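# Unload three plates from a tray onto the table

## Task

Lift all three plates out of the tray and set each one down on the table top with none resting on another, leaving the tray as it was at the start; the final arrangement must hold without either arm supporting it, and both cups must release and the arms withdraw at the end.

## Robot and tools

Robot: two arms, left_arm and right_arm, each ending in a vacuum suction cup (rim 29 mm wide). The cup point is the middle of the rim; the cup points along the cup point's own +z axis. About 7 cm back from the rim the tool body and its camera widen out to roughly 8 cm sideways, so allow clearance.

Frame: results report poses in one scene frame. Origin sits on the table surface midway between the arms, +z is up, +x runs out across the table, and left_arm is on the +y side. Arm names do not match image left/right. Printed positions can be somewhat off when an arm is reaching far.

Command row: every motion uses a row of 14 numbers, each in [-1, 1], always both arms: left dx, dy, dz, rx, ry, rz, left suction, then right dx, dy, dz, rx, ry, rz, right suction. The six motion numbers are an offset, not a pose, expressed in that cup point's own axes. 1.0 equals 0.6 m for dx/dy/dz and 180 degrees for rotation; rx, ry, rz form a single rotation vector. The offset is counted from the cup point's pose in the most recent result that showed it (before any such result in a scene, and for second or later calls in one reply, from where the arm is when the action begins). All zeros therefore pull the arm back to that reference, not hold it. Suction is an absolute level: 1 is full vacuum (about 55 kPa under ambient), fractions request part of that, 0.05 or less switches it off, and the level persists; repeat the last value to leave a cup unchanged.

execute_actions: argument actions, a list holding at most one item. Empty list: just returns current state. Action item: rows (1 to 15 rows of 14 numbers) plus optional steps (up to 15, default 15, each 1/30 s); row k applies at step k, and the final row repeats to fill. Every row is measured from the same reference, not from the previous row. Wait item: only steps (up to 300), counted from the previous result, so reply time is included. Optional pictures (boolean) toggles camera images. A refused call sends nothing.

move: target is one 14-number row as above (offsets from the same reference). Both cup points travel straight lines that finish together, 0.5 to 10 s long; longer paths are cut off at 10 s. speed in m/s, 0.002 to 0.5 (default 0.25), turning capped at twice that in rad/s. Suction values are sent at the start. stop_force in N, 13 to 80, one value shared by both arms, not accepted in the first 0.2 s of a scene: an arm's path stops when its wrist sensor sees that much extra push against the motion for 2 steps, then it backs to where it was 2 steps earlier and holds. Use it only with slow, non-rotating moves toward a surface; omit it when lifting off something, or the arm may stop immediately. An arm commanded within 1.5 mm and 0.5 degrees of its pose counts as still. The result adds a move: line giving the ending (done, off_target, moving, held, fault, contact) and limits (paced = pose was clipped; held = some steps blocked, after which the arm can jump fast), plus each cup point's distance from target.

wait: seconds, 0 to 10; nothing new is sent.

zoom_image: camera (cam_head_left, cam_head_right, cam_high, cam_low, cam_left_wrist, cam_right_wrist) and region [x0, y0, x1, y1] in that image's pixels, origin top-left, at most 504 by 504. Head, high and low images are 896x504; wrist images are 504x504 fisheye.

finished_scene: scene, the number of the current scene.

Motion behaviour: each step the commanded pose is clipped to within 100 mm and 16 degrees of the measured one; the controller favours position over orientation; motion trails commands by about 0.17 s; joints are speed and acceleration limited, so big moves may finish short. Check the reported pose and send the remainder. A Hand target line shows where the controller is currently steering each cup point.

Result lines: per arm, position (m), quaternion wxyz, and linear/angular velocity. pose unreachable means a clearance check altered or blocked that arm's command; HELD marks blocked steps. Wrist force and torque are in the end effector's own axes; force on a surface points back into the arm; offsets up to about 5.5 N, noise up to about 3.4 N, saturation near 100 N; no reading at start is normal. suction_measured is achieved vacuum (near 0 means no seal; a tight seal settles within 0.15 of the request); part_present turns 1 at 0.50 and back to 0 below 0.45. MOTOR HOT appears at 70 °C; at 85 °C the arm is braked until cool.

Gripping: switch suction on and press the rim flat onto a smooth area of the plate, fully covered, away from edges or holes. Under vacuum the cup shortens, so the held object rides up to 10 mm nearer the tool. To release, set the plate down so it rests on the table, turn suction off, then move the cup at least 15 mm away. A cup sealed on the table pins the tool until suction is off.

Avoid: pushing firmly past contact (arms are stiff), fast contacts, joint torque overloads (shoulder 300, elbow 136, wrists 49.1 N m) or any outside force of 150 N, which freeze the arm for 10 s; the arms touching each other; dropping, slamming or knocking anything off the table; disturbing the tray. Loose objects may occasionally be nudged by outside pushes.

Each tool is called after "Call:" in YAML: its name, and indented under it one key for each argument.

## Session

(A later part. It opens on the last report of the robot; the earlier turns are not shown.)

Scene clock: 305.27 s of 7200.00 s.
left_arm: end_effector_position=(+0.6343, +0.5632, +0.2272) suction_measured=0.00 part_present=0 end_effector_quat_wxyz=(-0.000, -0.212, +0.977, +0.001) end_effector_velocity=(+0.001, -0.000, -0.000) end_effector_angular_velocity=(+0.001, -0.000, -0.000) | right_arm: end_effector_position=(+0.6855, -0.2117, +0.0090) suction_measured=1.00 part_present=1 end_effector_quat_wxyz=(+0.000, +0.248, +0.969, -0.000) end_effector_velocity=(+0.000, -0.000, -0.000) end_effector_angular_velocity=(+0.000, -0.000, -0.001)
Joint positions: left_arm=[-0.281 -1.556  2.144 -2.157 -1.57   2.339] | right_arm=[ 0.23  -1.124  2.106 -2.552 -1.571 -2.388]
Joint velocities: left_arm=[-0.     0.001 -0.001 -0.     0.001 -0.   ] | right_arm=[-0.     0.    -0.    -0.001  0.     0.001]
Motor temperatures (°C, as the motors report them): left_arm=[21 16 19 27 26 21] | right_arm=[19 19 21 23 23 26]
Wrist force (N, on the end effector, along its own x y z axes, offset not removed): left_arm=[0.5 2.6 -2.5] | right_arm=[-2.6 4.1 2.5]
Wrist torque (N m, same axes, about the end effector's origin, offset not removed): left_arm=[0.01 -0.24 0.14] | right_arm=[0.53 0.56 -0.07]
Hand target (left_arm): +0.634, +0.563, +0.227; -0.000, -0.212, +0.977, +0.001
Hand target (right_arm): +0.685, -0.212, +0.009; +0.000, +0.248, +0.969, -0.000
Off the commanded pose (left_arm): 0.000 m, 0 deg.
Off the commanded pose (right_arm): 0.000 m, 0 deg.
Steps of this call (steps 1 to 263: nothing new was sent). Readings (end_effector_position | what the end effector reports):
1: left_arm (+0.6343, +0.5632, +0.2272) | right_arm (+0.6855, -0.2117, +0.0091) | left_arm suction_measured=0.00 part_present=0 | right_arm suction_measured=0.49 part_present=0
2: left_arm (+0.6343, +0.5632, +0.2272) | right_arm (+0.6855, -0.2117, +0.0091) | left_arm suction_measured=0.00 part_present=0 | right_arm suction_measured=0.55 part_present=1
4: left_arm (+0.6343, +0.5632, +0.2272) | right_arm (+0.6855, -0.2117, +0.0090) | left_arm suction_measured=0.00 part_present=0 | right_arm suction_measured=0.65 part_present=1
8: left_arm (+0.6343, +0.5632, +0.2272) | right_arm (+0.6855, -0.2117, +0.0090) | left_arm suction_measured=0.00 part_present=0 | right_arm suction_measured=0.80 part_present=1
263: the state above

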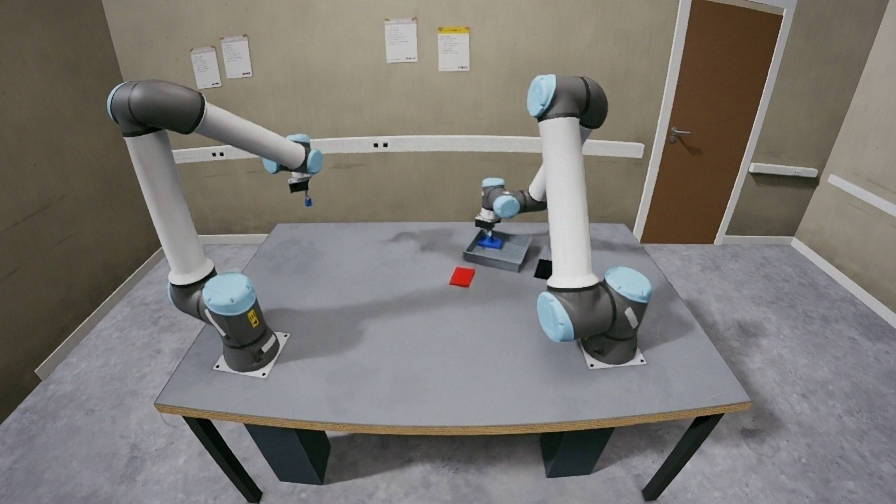

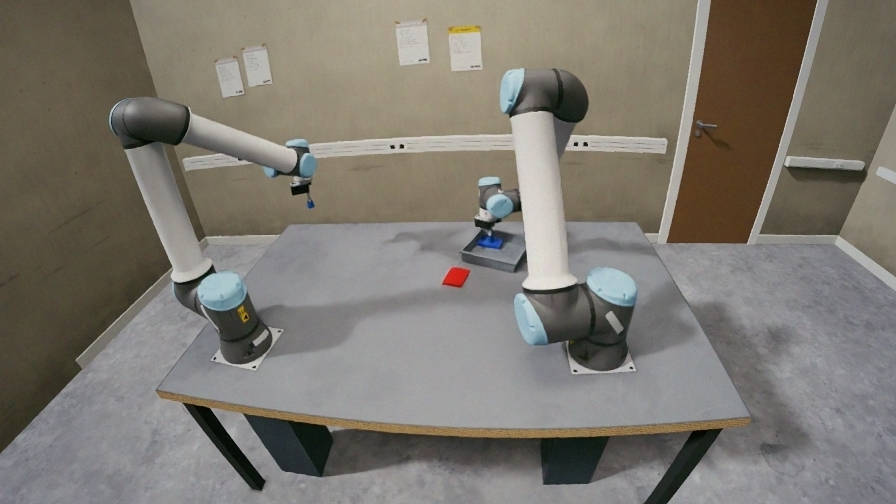

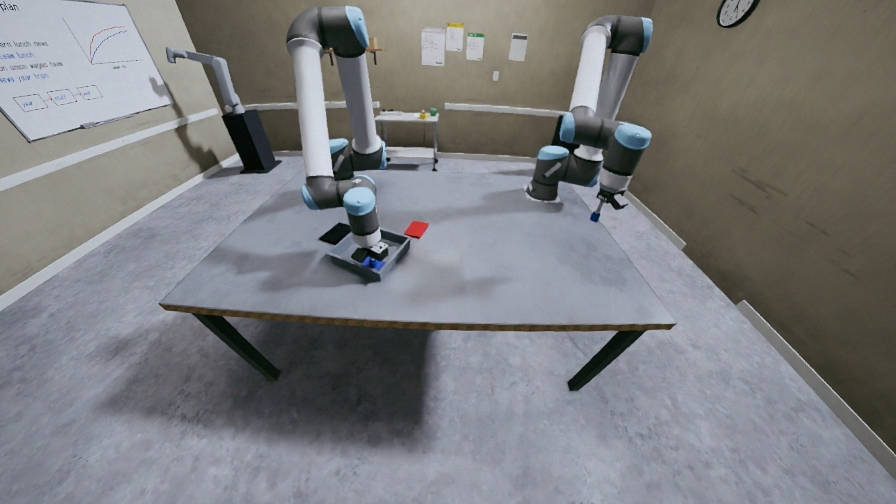

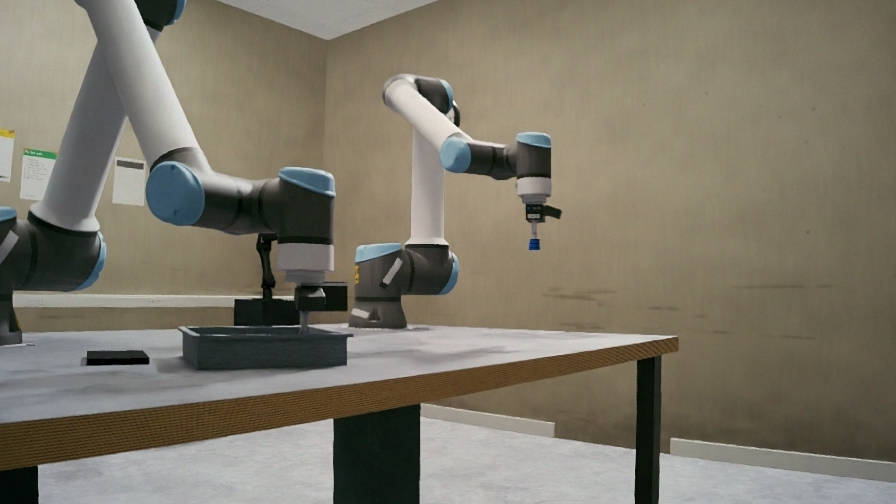

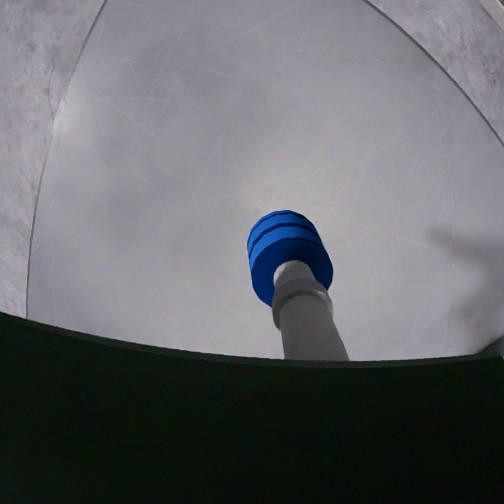

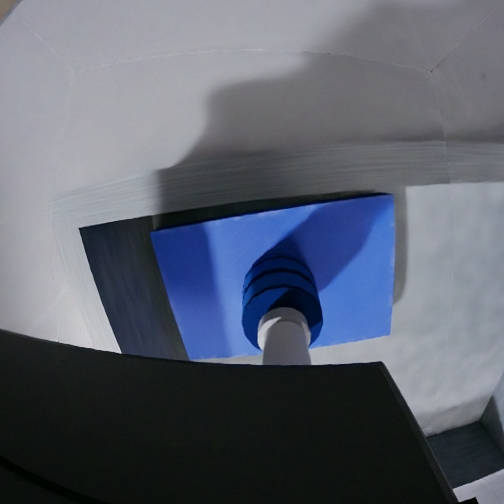

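Call:
move:
  target: [0,0,0,0,0,0,0, 0.005,0,-0.12,0,0,0,1]
  speed: 0.15

Call:
move:
  target: [0,0,0,0,0,0,0, 0.1188,0.2707,0,0,0,0,1]
  speed: 0.35

Call:
move:
  target: [0,0,0,0,0,0,0, 0,0,0.1233,0,0,0,1]
  speed: 0.18

Call:
move:
  target: [0,0,0,0,0,0,0, 0,0,0.02,0,0,0,1]
  speed: 0.008
  stop_force: 13

Scene clock: 309.73 s of 7200.00 s.
left_arm: end_effector_position=(+0.6343, +0.5632, +0.2272) suction_measured=0.00 part_present=0 end_effector_quat_wxyz=(-0.000, -0.212, +0.977, +0.001) end_effector_velocity=(-0.001, +0.001, -0.001) end_effector_angular_velocity=(+0.002, +0.001, +0.001) | right_arm: end_effector_position=(+0.6828, -0.2102, +0.0808) suction_measured=0.98 part_present=1 end_effector_quat_wxyz=(+0.000, +0.248, +0.969, -0.000) end_effector_velocity=(-0.000, +0.000, +0.002) end_effector_angular_velocity=(+0.002, +0.000, -0.001)
Joint positions: left_arm=[-0.281 -1.556  2.144 -2.157 -1.57   2.339] | right_arm=[ 0.233 -1.233  2.082 -2.42  -1.571 -2.385]
Joint velocities: left_arm=[ 0.     0.     0.002 -0.     0.002 -0.   ] | right_arm=[-0.    -0.003 -0.     0.003  0.002  0.   ]
Motor temperatures (°C, as the motors report them): left_arm=[21 16 19 27 26 21] | right_arm=[19 19 21 23 23 26]
Wrist force (N, on the end effector, along its own x y z axes, offset not removed): left_arm=[0.7 2.8 -2.3] | right_arm=[-3.4 -0.1 4.7]
Wrist torque (N m, same axes, about the end effector's origin, offset not removed): left_arm=[0.06 -0.31 0.18] | right_arm=[-0.17 0.65 0.17]
Hand target (left_arm): +0.634, +0.563, +0.227; -0.000, -0.212, +0.977, +0.001
Hand target (right_arm): +0.683, -0.210, +0.081; +0.000, +0.248, +0.969, -0.000
Off the commanded pose (left_arm): 0.000 m, 0 deg.
Off the commanded pose (right_arm): 0.000 m, 0 deg.
move: done

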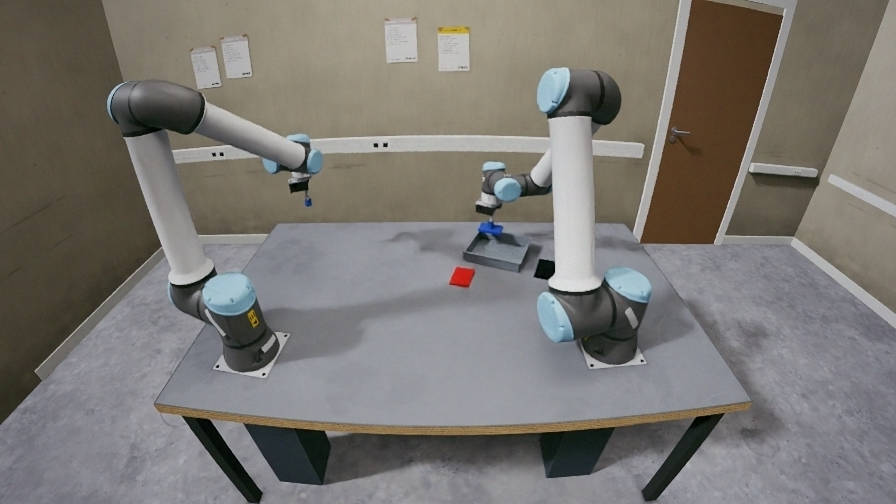

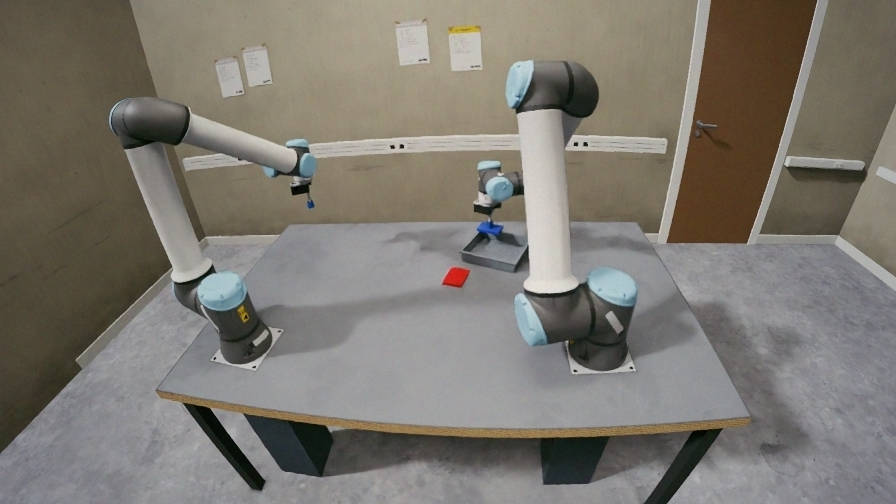

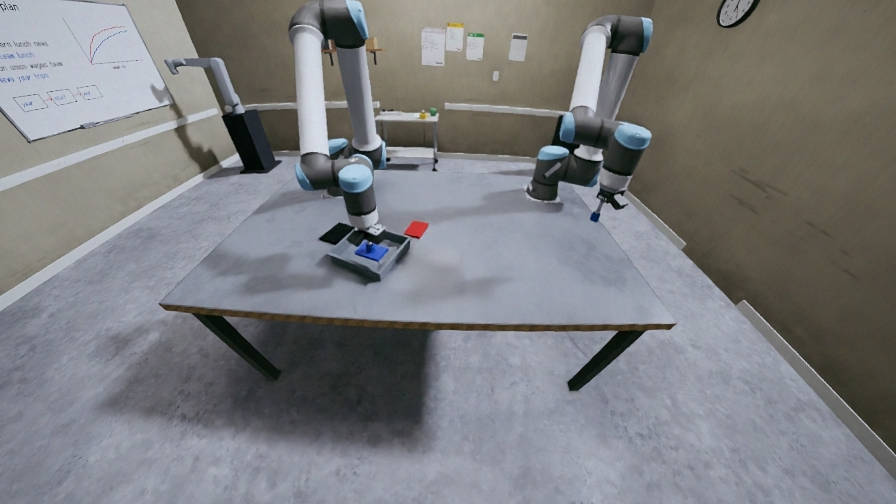

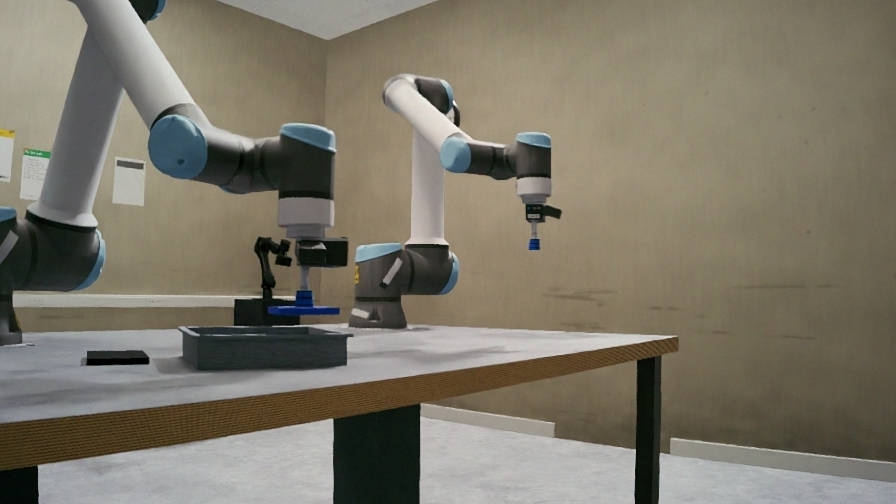

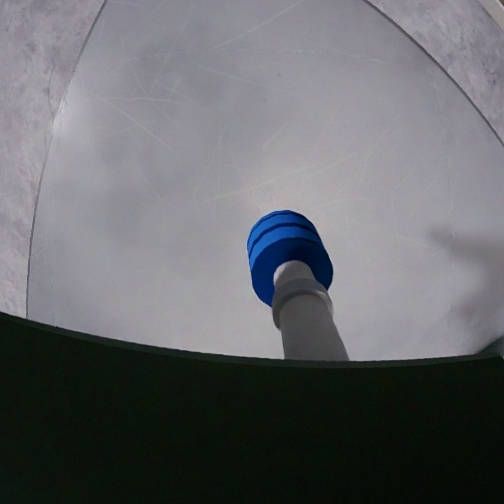

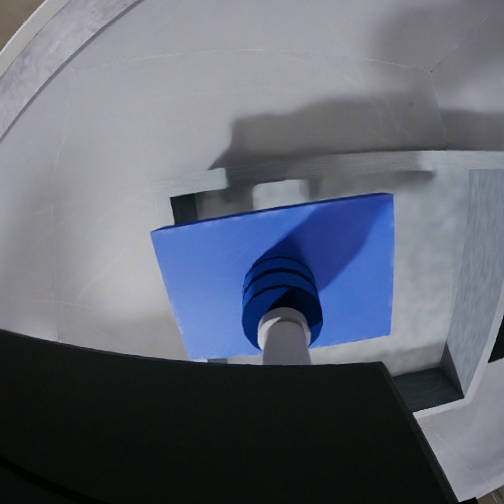

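Scene clock: 310.90 s of 7200.00 s.
left_arm: end_effector_position=(+0.6343, +0.5632, +0.2272) suction_measured=0.00 part_present=0 end_effector_quat_wxyz=(-0.000, -0.212, +0.977, +0.001) end_effector_velocity=(+0.001, +0.000, +0.001) end_effector_angular_velocity=(-0.002, -0.002, +0.001) | right_arm: end_effector_position=(+0.6986, -0.0337, +0.0809) suction_measured=0.96 part_present=1 end_effector_quat_wxyz=(+0.000, +0.248, +0.969, -0.000) end_effector_velocity=(+0.000, +0.002, +0.000) end_effector_angular_velocity=(-0.000, +0.001, +0.001)
Joint positions: left_arm=[-0.281 -1.556  2.144 -2.157 -1.57   2.339] | right_arm=[ 0.444 -1.093  1.856 -2.334 -1.571 -2.174]
Joint velocities: left_arm=[ 0.001 -0.001 -0.001 -0.001 -0.001  0.   ] | right_arm=[ 0.002  0.002 -0.003  0.002 -0.     0.001]
Motor temperatures (°C, as the motors report them): left_arm=[21 16 19 27 26 21] | right_arm=[19 19 21 23 23 26]
Wrist force (N, on the end effector, along its own x y z axes, offset not removed): left_arm=[-0.3 1.7 -1.0] | right_arm=[-5.3 1.5 -0.5]
Wrist torque (N m, same axes, about the end effector's origin, offset not removed): left_arm=[-0.19 -0.12 0.17] | right_arm=[0.15 0.93 -0.11]
Hand target (left_arm): +0.634, +0.563, +0.227; -0.000, -0.212, +0.977, +0.001
Hand target (right_arm): +0.699, -0.034, +0.081; +0.000, +0.248, +0.969, -0.000
Off the commanded pose (left_arm): 0.000 m, 0 deg.
Off the commanded pose (right_arm): 0.000 m, 0 deg.
move: done

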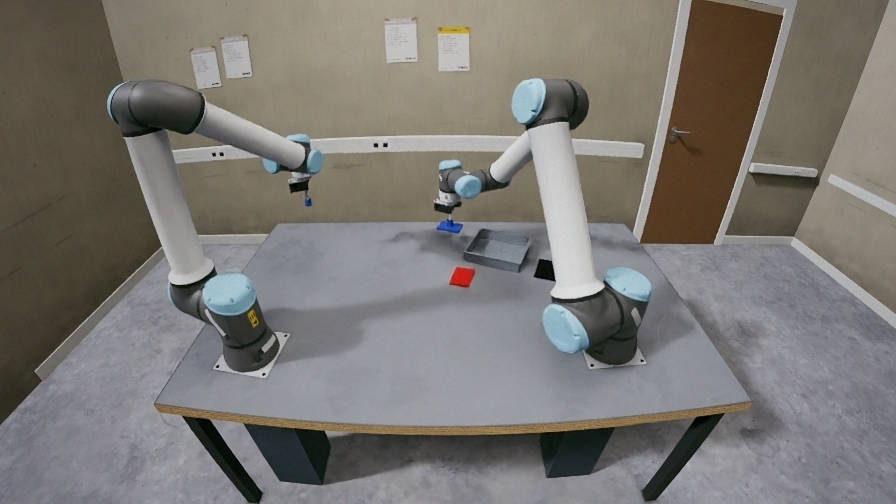

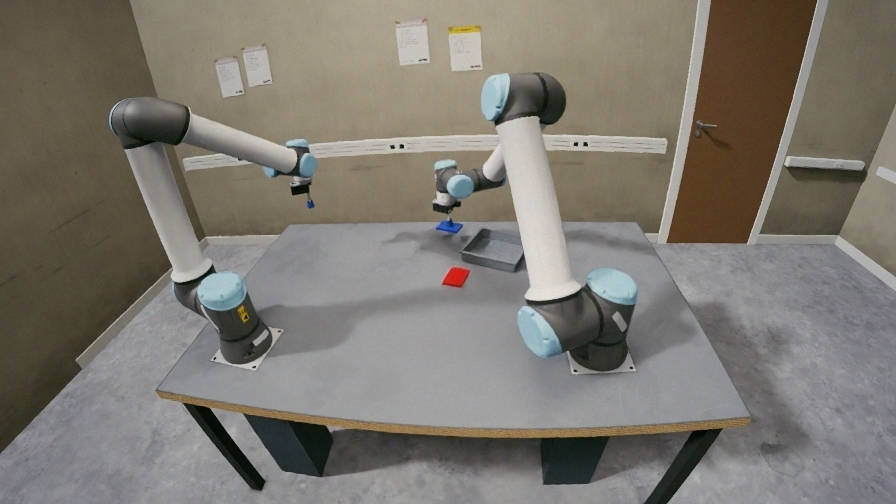

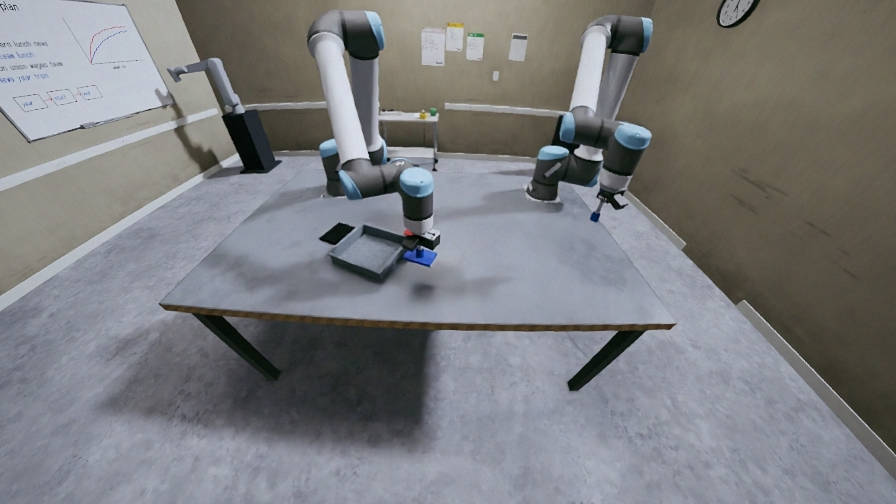

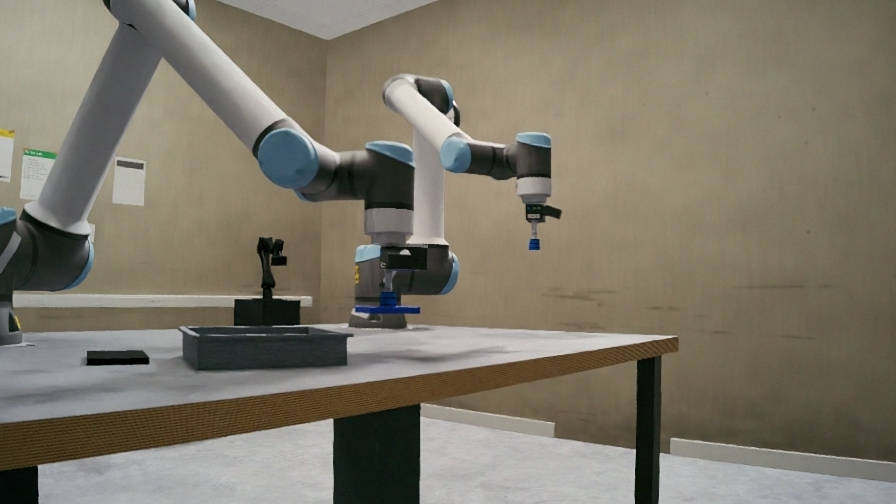

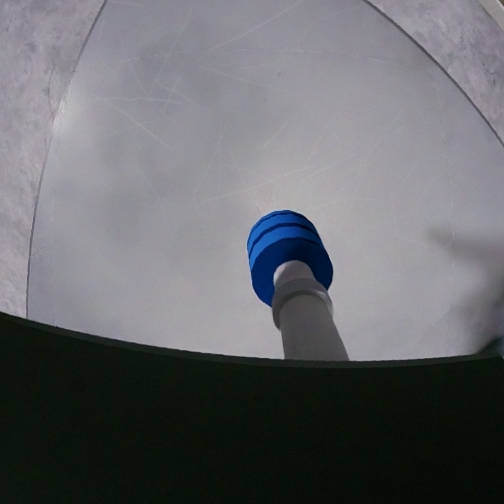

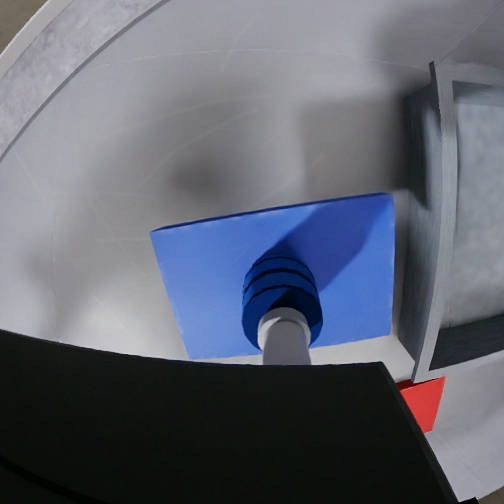

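Scene clock: 311.83 s of 7200.00 s.
left_arm: end_effector_position=(+0.6343, +0.5632, +0.2272) suction_measured=0.00 part_present=0 end_effector_quat_wxyz=(-0.000, -0.212, +0.977, +0.001) end_effector_velocity=(-0.001, -0.000, -0.001) end_effector_angular_velocity=(-0.001, +0.002, +0.000) | right_arm: end_effector_position=(+0.6986, -0.0338, +0.0071) suction_measured=0.98 part_present=1 end_effector_quat_wxyz=(+0.000, +0.248, +0.969, -0.000) end_effector_velocity=(+0.001, +0.000, -0.002) end_effector_angular_velocity=(+0.003, -0.001, +0.000)
Joint positions: left_arm=[-0.281 -1.556  2.144 -2.157 -1.57   2.339] | right_arm=[ 0.444 -1.001  1.881 -2.451 -1.571 -2.174]
Joint velocities: left_arm=[-0.    -0.     0.002  0.    -0.002 -0.   ] | right_arm=[-0.001  0.003  0.    -0.005  0.002 -0.001]
Motor temperatures (°C, as the motors report them): left_arm=[21 16 19 27 26 21] | right_arm=[19 19 21 23 23 26]
Wrist force (N, on the end effector, along its own x y z axes, offset not removed): left_arm=[-0.4 2.7 -1.1] | right_arm=[-1.5 0.0 4.3]
Wrist torque (N m, same axes, about the end effector's origin, offset not removed): left_arm=[-0.08 -0.11 0.19] | right_arm=[-0.30 0.39 -0.08]
Hand target (left_arm): +0.634, +0.563, +0.227; -0.000, -0.212, +0.977, +0.001
Hand target (right_arm): +0.699, -0.034, +0.007; +0.000, +0.248, +0.969, -0.000
Off the commanded pose (left_arm): 0.000 m, 0 deg.
Off the commanded pose (right_arm): 0.000 m, 0 deg.
move: done

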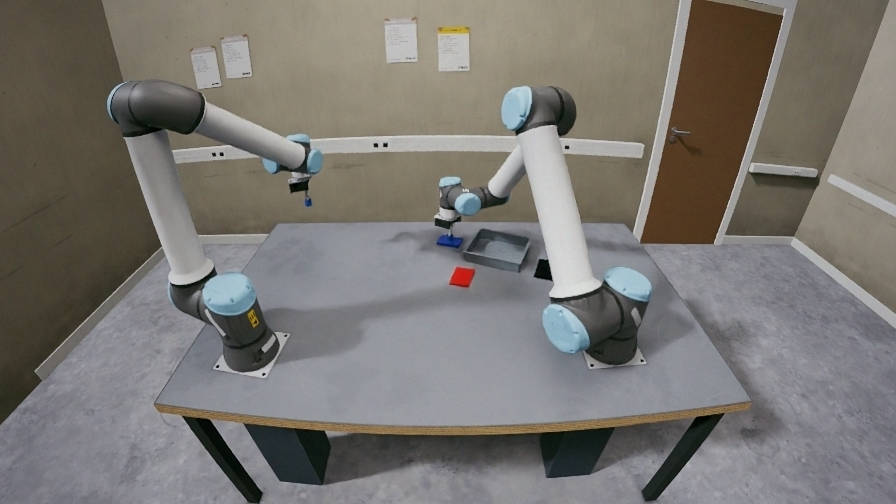

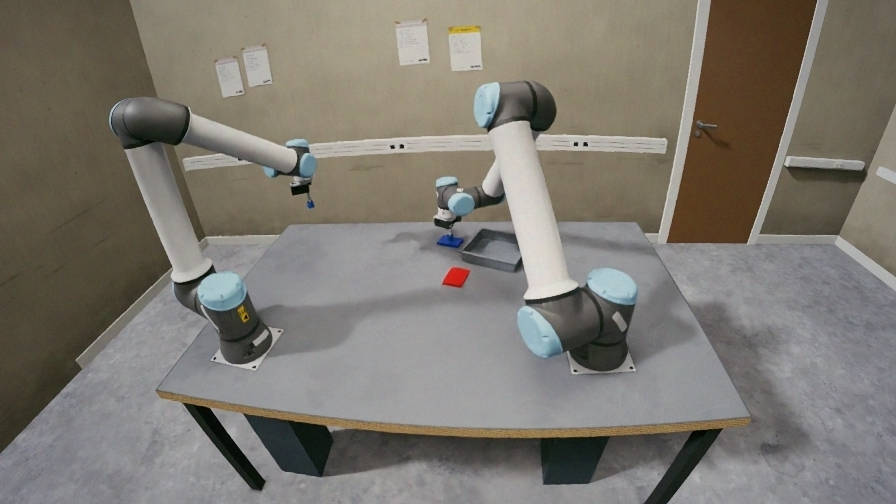

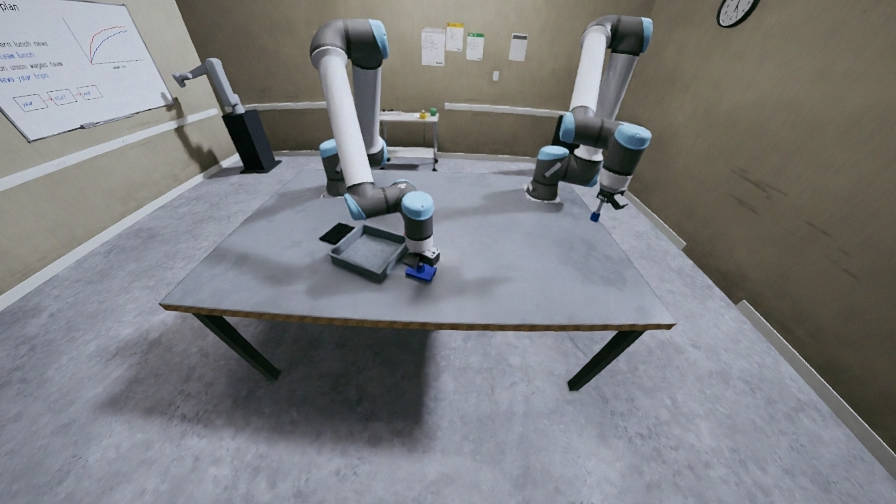

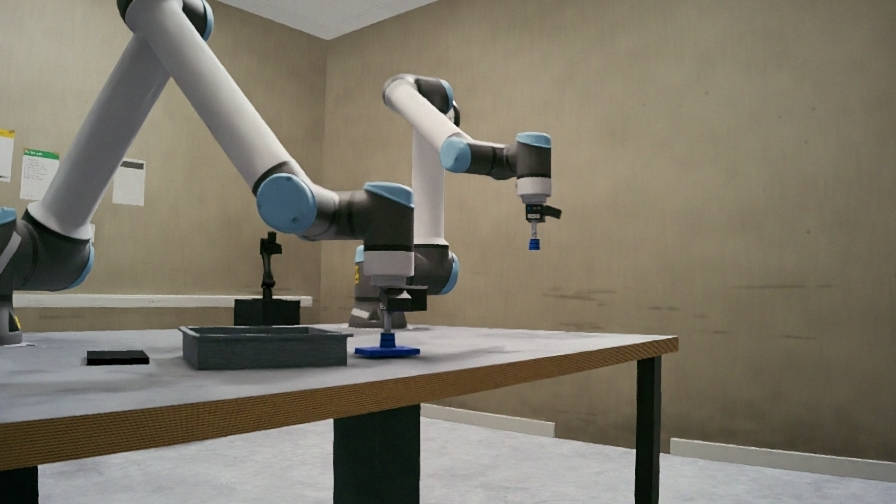

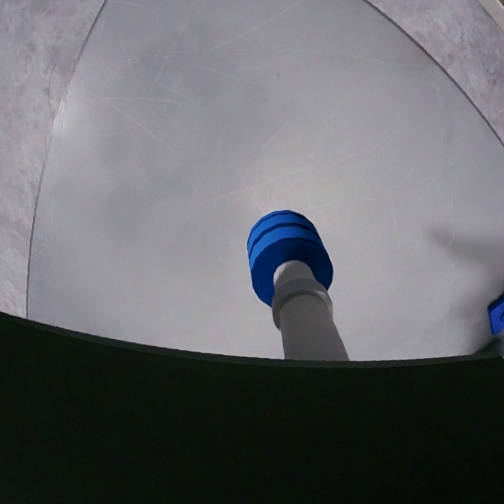

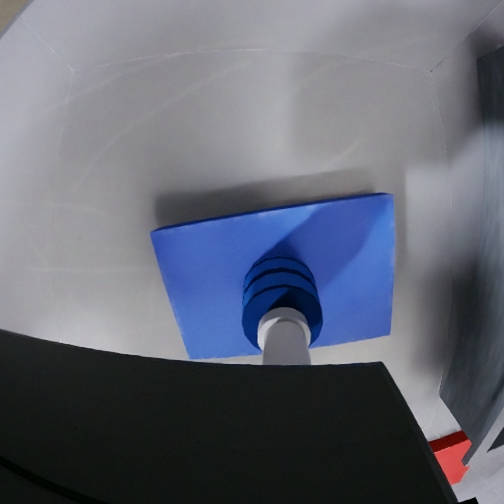

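Scene clock: 312.90 s of 7200.00 s.
left_arm: end_effector_position=(+0.6343, +0.5632, +0.2272) suction_measured=0.00 part_present=0 end_effector_quat_wxyz=(-0.000, -0.212, +0.977, +0.001) end_effector_velocity=(-0.001, +0.000, -0.001) end_effector_angular_velocity=(+0.000, +0.001, +0.000) | right_arm: end_effector_position=(+0.6987, -0.0337, +0.0016) suction_measured=0.96 part_present=1 end_effector_quat_wxyz=(+0.000, +0.248, +0.969, -0.000) end_effector_velocity=(-0.000, -0.001, +0.000) end_effector_angular_velocity=(-0.002, +0.003, -0.001)
Joint positions: left_arm=[-0.281 -1.556  2.144 -2.157 -1.57   2.339] | right_arm=[ 0.444 -0.994  1.882 -2.459 -1.571 -2.174]
Joint velocities: left_arm=[ 0.     0.     0.001  0.    -0.    -0.   ] | right_arm=[-0.001 -0.001  0.     0.004 -0.001 -0.   ]
Motor temperatures (°C, as the motors report them): left_arm=[21 16 19 27 26 21] | right_arm=[19 19 21 23 23 26]
Wrist force (N, on the end effector, along its own x y z axes, offset not removed): left_arm=[1.5 0.8 -0.8] | right_arm=[-2.5 2.1 -17.3]
Wrist torque (N m, same axes, about the end effector's origin, offset not removed): left_arm=[-0.24 -0.36 0.18] | right_arm=[0.07 0.58 -0.02]
Hand target (left_arm): +0.634, +0.563, +0.227; -0.000, -0.212, +0.977, +0.001
Hand target (right_arm): +0.699, -0.034, +0.002; +0.000, +0.248, +0.969, -0.000
Off the commanded pose (left_arm): 0.000 m, 0 deg.
Off the commanded pose (right_arm): 0.007 m, 0 deg.
move: contact (right_arm)

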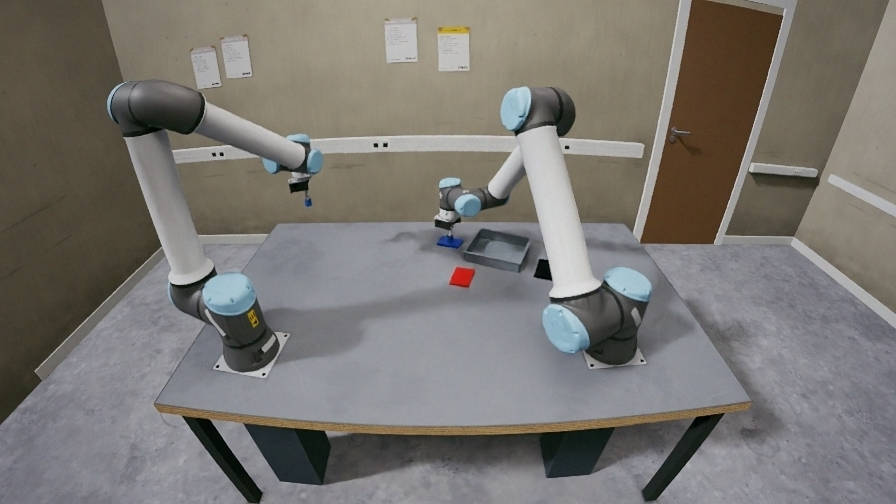

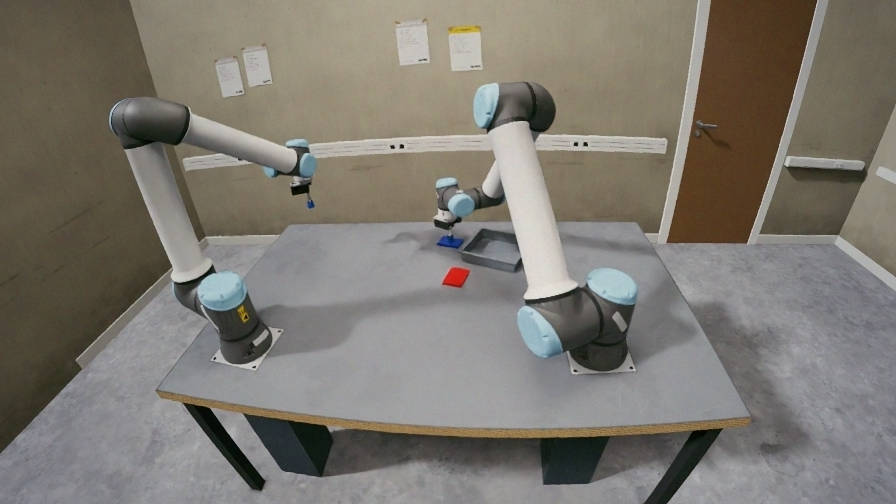

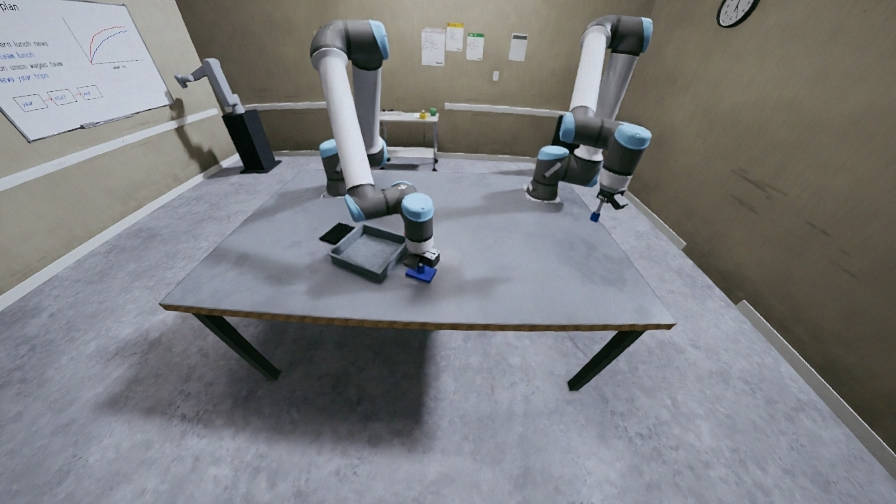

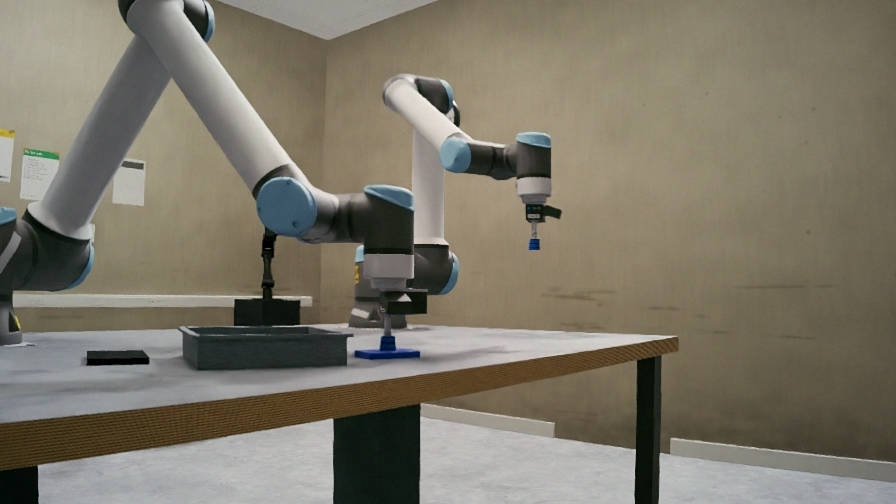

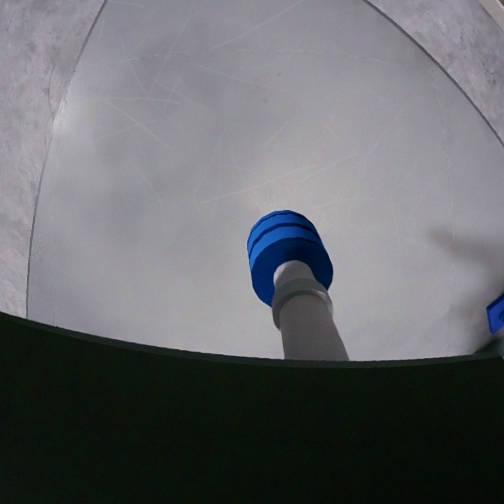

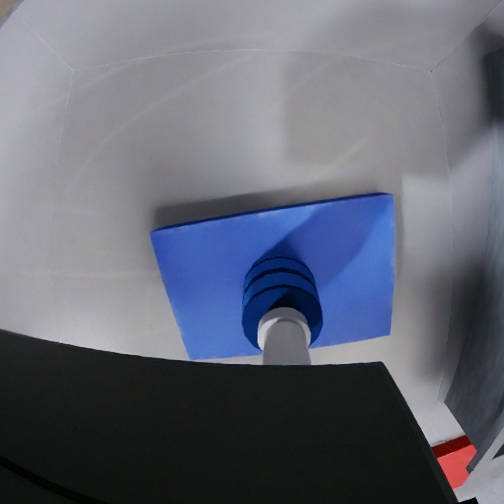

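Call:
execute_actions:
  actions:
    - {"rows": [[0,0,0,0,0,0,0, 0,0,-0.001,0,0,0,0]], "steps": 4}
  pictures: false

Call:
move:
  target: [0,0,0,0,0,0,0, 0,0,-0.2,0,0,0,0]
  speed: 0.25

Scene clock: 315.37 s of 7200.00 s.
left_arm: end_effector_position=(+0.6343, +0.5632, +0.2272) suction_measured=0.00 part_present=0 end_effector_quat_wxyz=(-0.000, -0.212, +0.977, +0.001) end_effector_velocity=(+0.000, -0.001, +0.000) end_effector_angular_velocity=(-0.002, +0.000, -0.001) | right_arm: end_effector_position=(+0.6987, -0.0337, +0.0021) suction_measured=0.00 part_present=0 end_effector_quat_wxyz=(+0.000, +0.248, +0.969, -0.000) end_effector_velocity=(+0.001, -0.000, +0.002) end_effector_angular_velocity=(+0.001, -0.002, -0.002)
Joint positions: left_arm=[-0.281 -1.556  2.144 -2.157 -1.57   2.339] | right_arm=[ 0.444 -0.994  1.882 -2.459 -1.571 -2.174]
Joint velocities: left_arm=[-0.001  0.    -0.001  0.    -0.002  0.   ] | right_arm=[-0.001 -0.002  0.     0.001 -0.     0.001]
Motor temperatures (°C, as the motors report them): left_arm=[21 16 19 27 26 21] | right_arm=[19 19 21 23 23 26]
Wrist force (N, on the end effector, along its own x y z axes, offset not removed): left_arm=[1.2 0.5 -2.4] | right_arm=[-4.4 -2.1 -9.9]
Wrist torque (N m, same axes, about the end effector's origin, offset not removed): left_arm=[-0.26 -0.42 0.16] | right_arm=[-0.32 0.77 0.05]
Hand target (left_arm): +0.634, +0.563, +0.227; -0.000, -0.212, +0.977, +0.001
Hand target (right_arm): +0.699, -0.034, +0.002; +0.000, +0.248, +0.969, -0.000
Off the commanded pose (left_arm): 0.000 m, 0 deg.
Off the commanded pose (right_arm): 0.000 m, 0 deg.
Steps of this call (steps 1 to 70: nothing new was sent; steps 71 to 74: all 4 steps of this action). Readings (end_effector_position | what the end effector reports):
71: left_arm (+0.6343, +0.5632, +0.2272) | right_arm (+0.6987, -0.0337, +0.0019) | left_arm suction_measured=0.00 part_present=0 | right_arm suction_measured=0.31 part_present=0
72: left_arm (+0.6343, +0.5632, +0.2272) | right_arm (+0.6987, -0.0337, +0.0020) | left_arm suction_measured=0.00 part_present=0 | right_arm suction_measured=0.00 part_present=0
74: the state above

Scene clock: 316.67 s of 7200.00 s.
left_arm: end_effector_position=(+0.6343, +0.5632, +0.2272) suction_measured=0.00 part_present=0 end_effector_quat_wxyz=(-0.000, -0.212, +0.977, +0.001) end_effector_velocity=(+0.000, -0.000, +0.001) end_effector_angular_velocity=(-0.000, -0.001, +0.000) | right_arm: end_effector_position=(+0.6985, -0.0338, +0.1220) suction_measured=0.00 part_present=0 end_effector_quat_wxyz=(+0.000, +0.248, +0.969, -0.000) end_effector_velocity=(+0.002, -0.001, +0.002) end_effector_angular_velocity=(-0.001, -0.000, -0.001)
Joint positions: left_arm=[-0.281 -1.556  2.144 -2.157 -1.57   2.339] | right_arm=[ 0.444 -1.14   1.835 -2.267 -1.571 -2.174]
Joint velocities: left_arm=[ 0.    -0.    -0.001  0.001  0.     0.   ] | right_arm=[-0.002 -0.002 -0.002  0.003 -0.001 -0.001]
Motor temperatures (°C, as the motors report them): left_arm=[21 16 19 27 26 21] | right_arm=[19 19 21 23 23 26]
Wrist force (N, on the end effector, along its own x y z axes, offset not removed): left_arm=[0.0 2.9 -0.5] | right_arm=[-2.3 0.7 1.3]
Wrist torque (N m, same axes, about the end effector's origin, offset not removed): left_arm=[-0.01 -0.20 0.13] | right_arm=[0.08 0.34 0.21]
Hand target (left_arm): +0.634, +0.563, +0.227; -0.000, -0.212, +0.977, +0.001
Hand target (right_arm): +0.699, -0.034, +0.122; +0.000, +0.248, +0.969, -0.000
Off the commanded pose (left_arm): 0.000 m, 0 deg.
Off the commanded pose (right_arm): 0.000 m, 0 deg.
move: done

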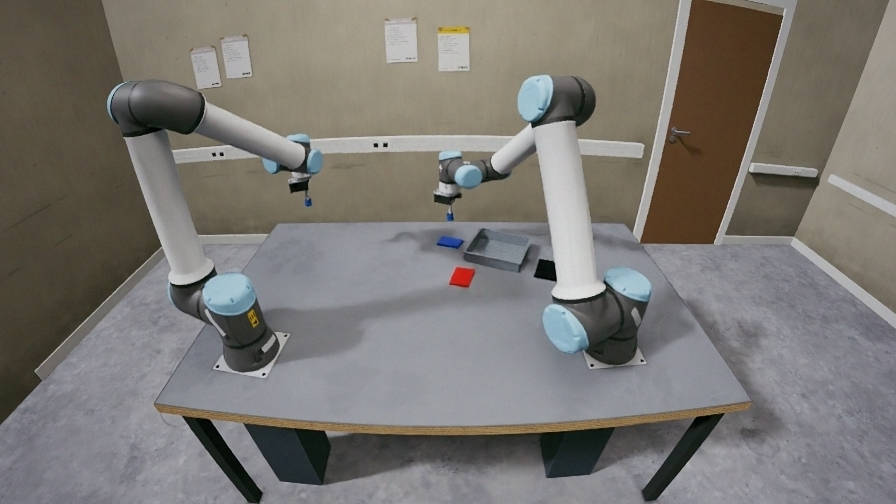

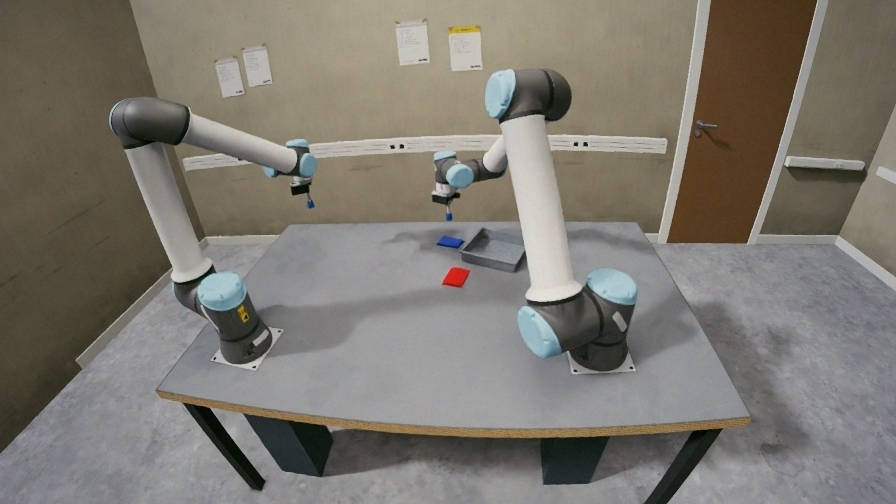

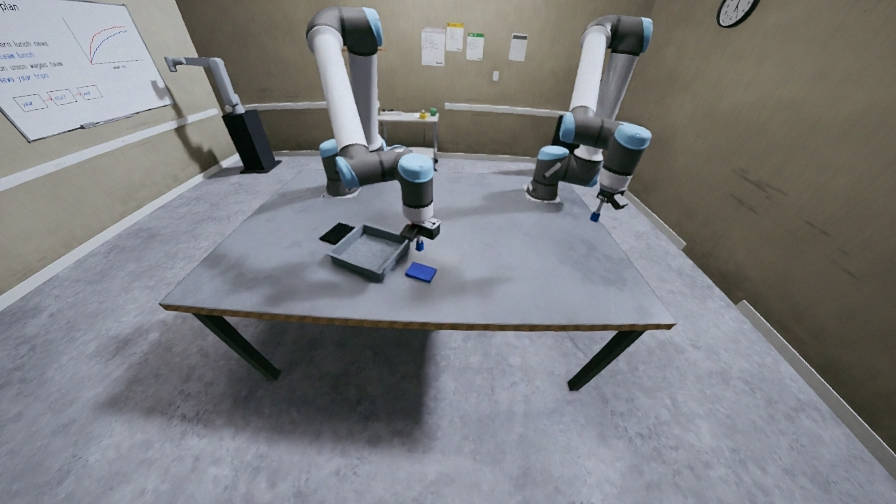

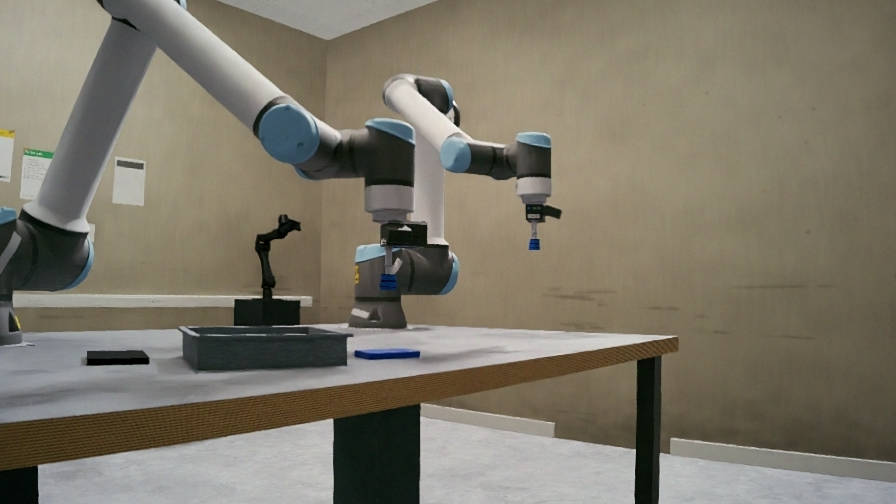

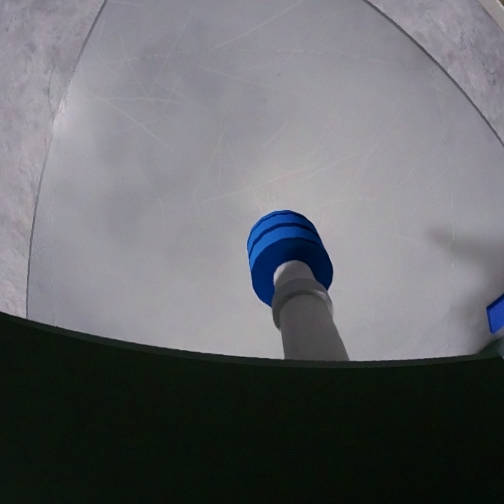

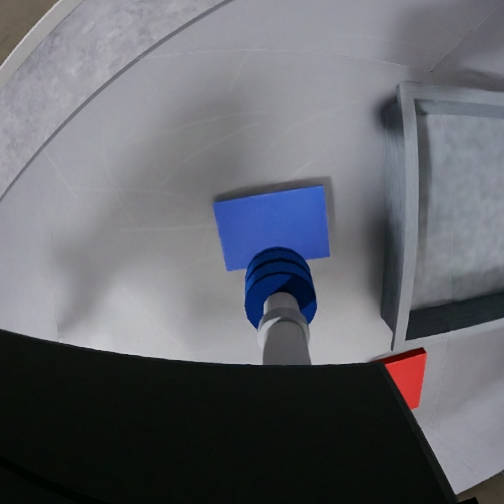

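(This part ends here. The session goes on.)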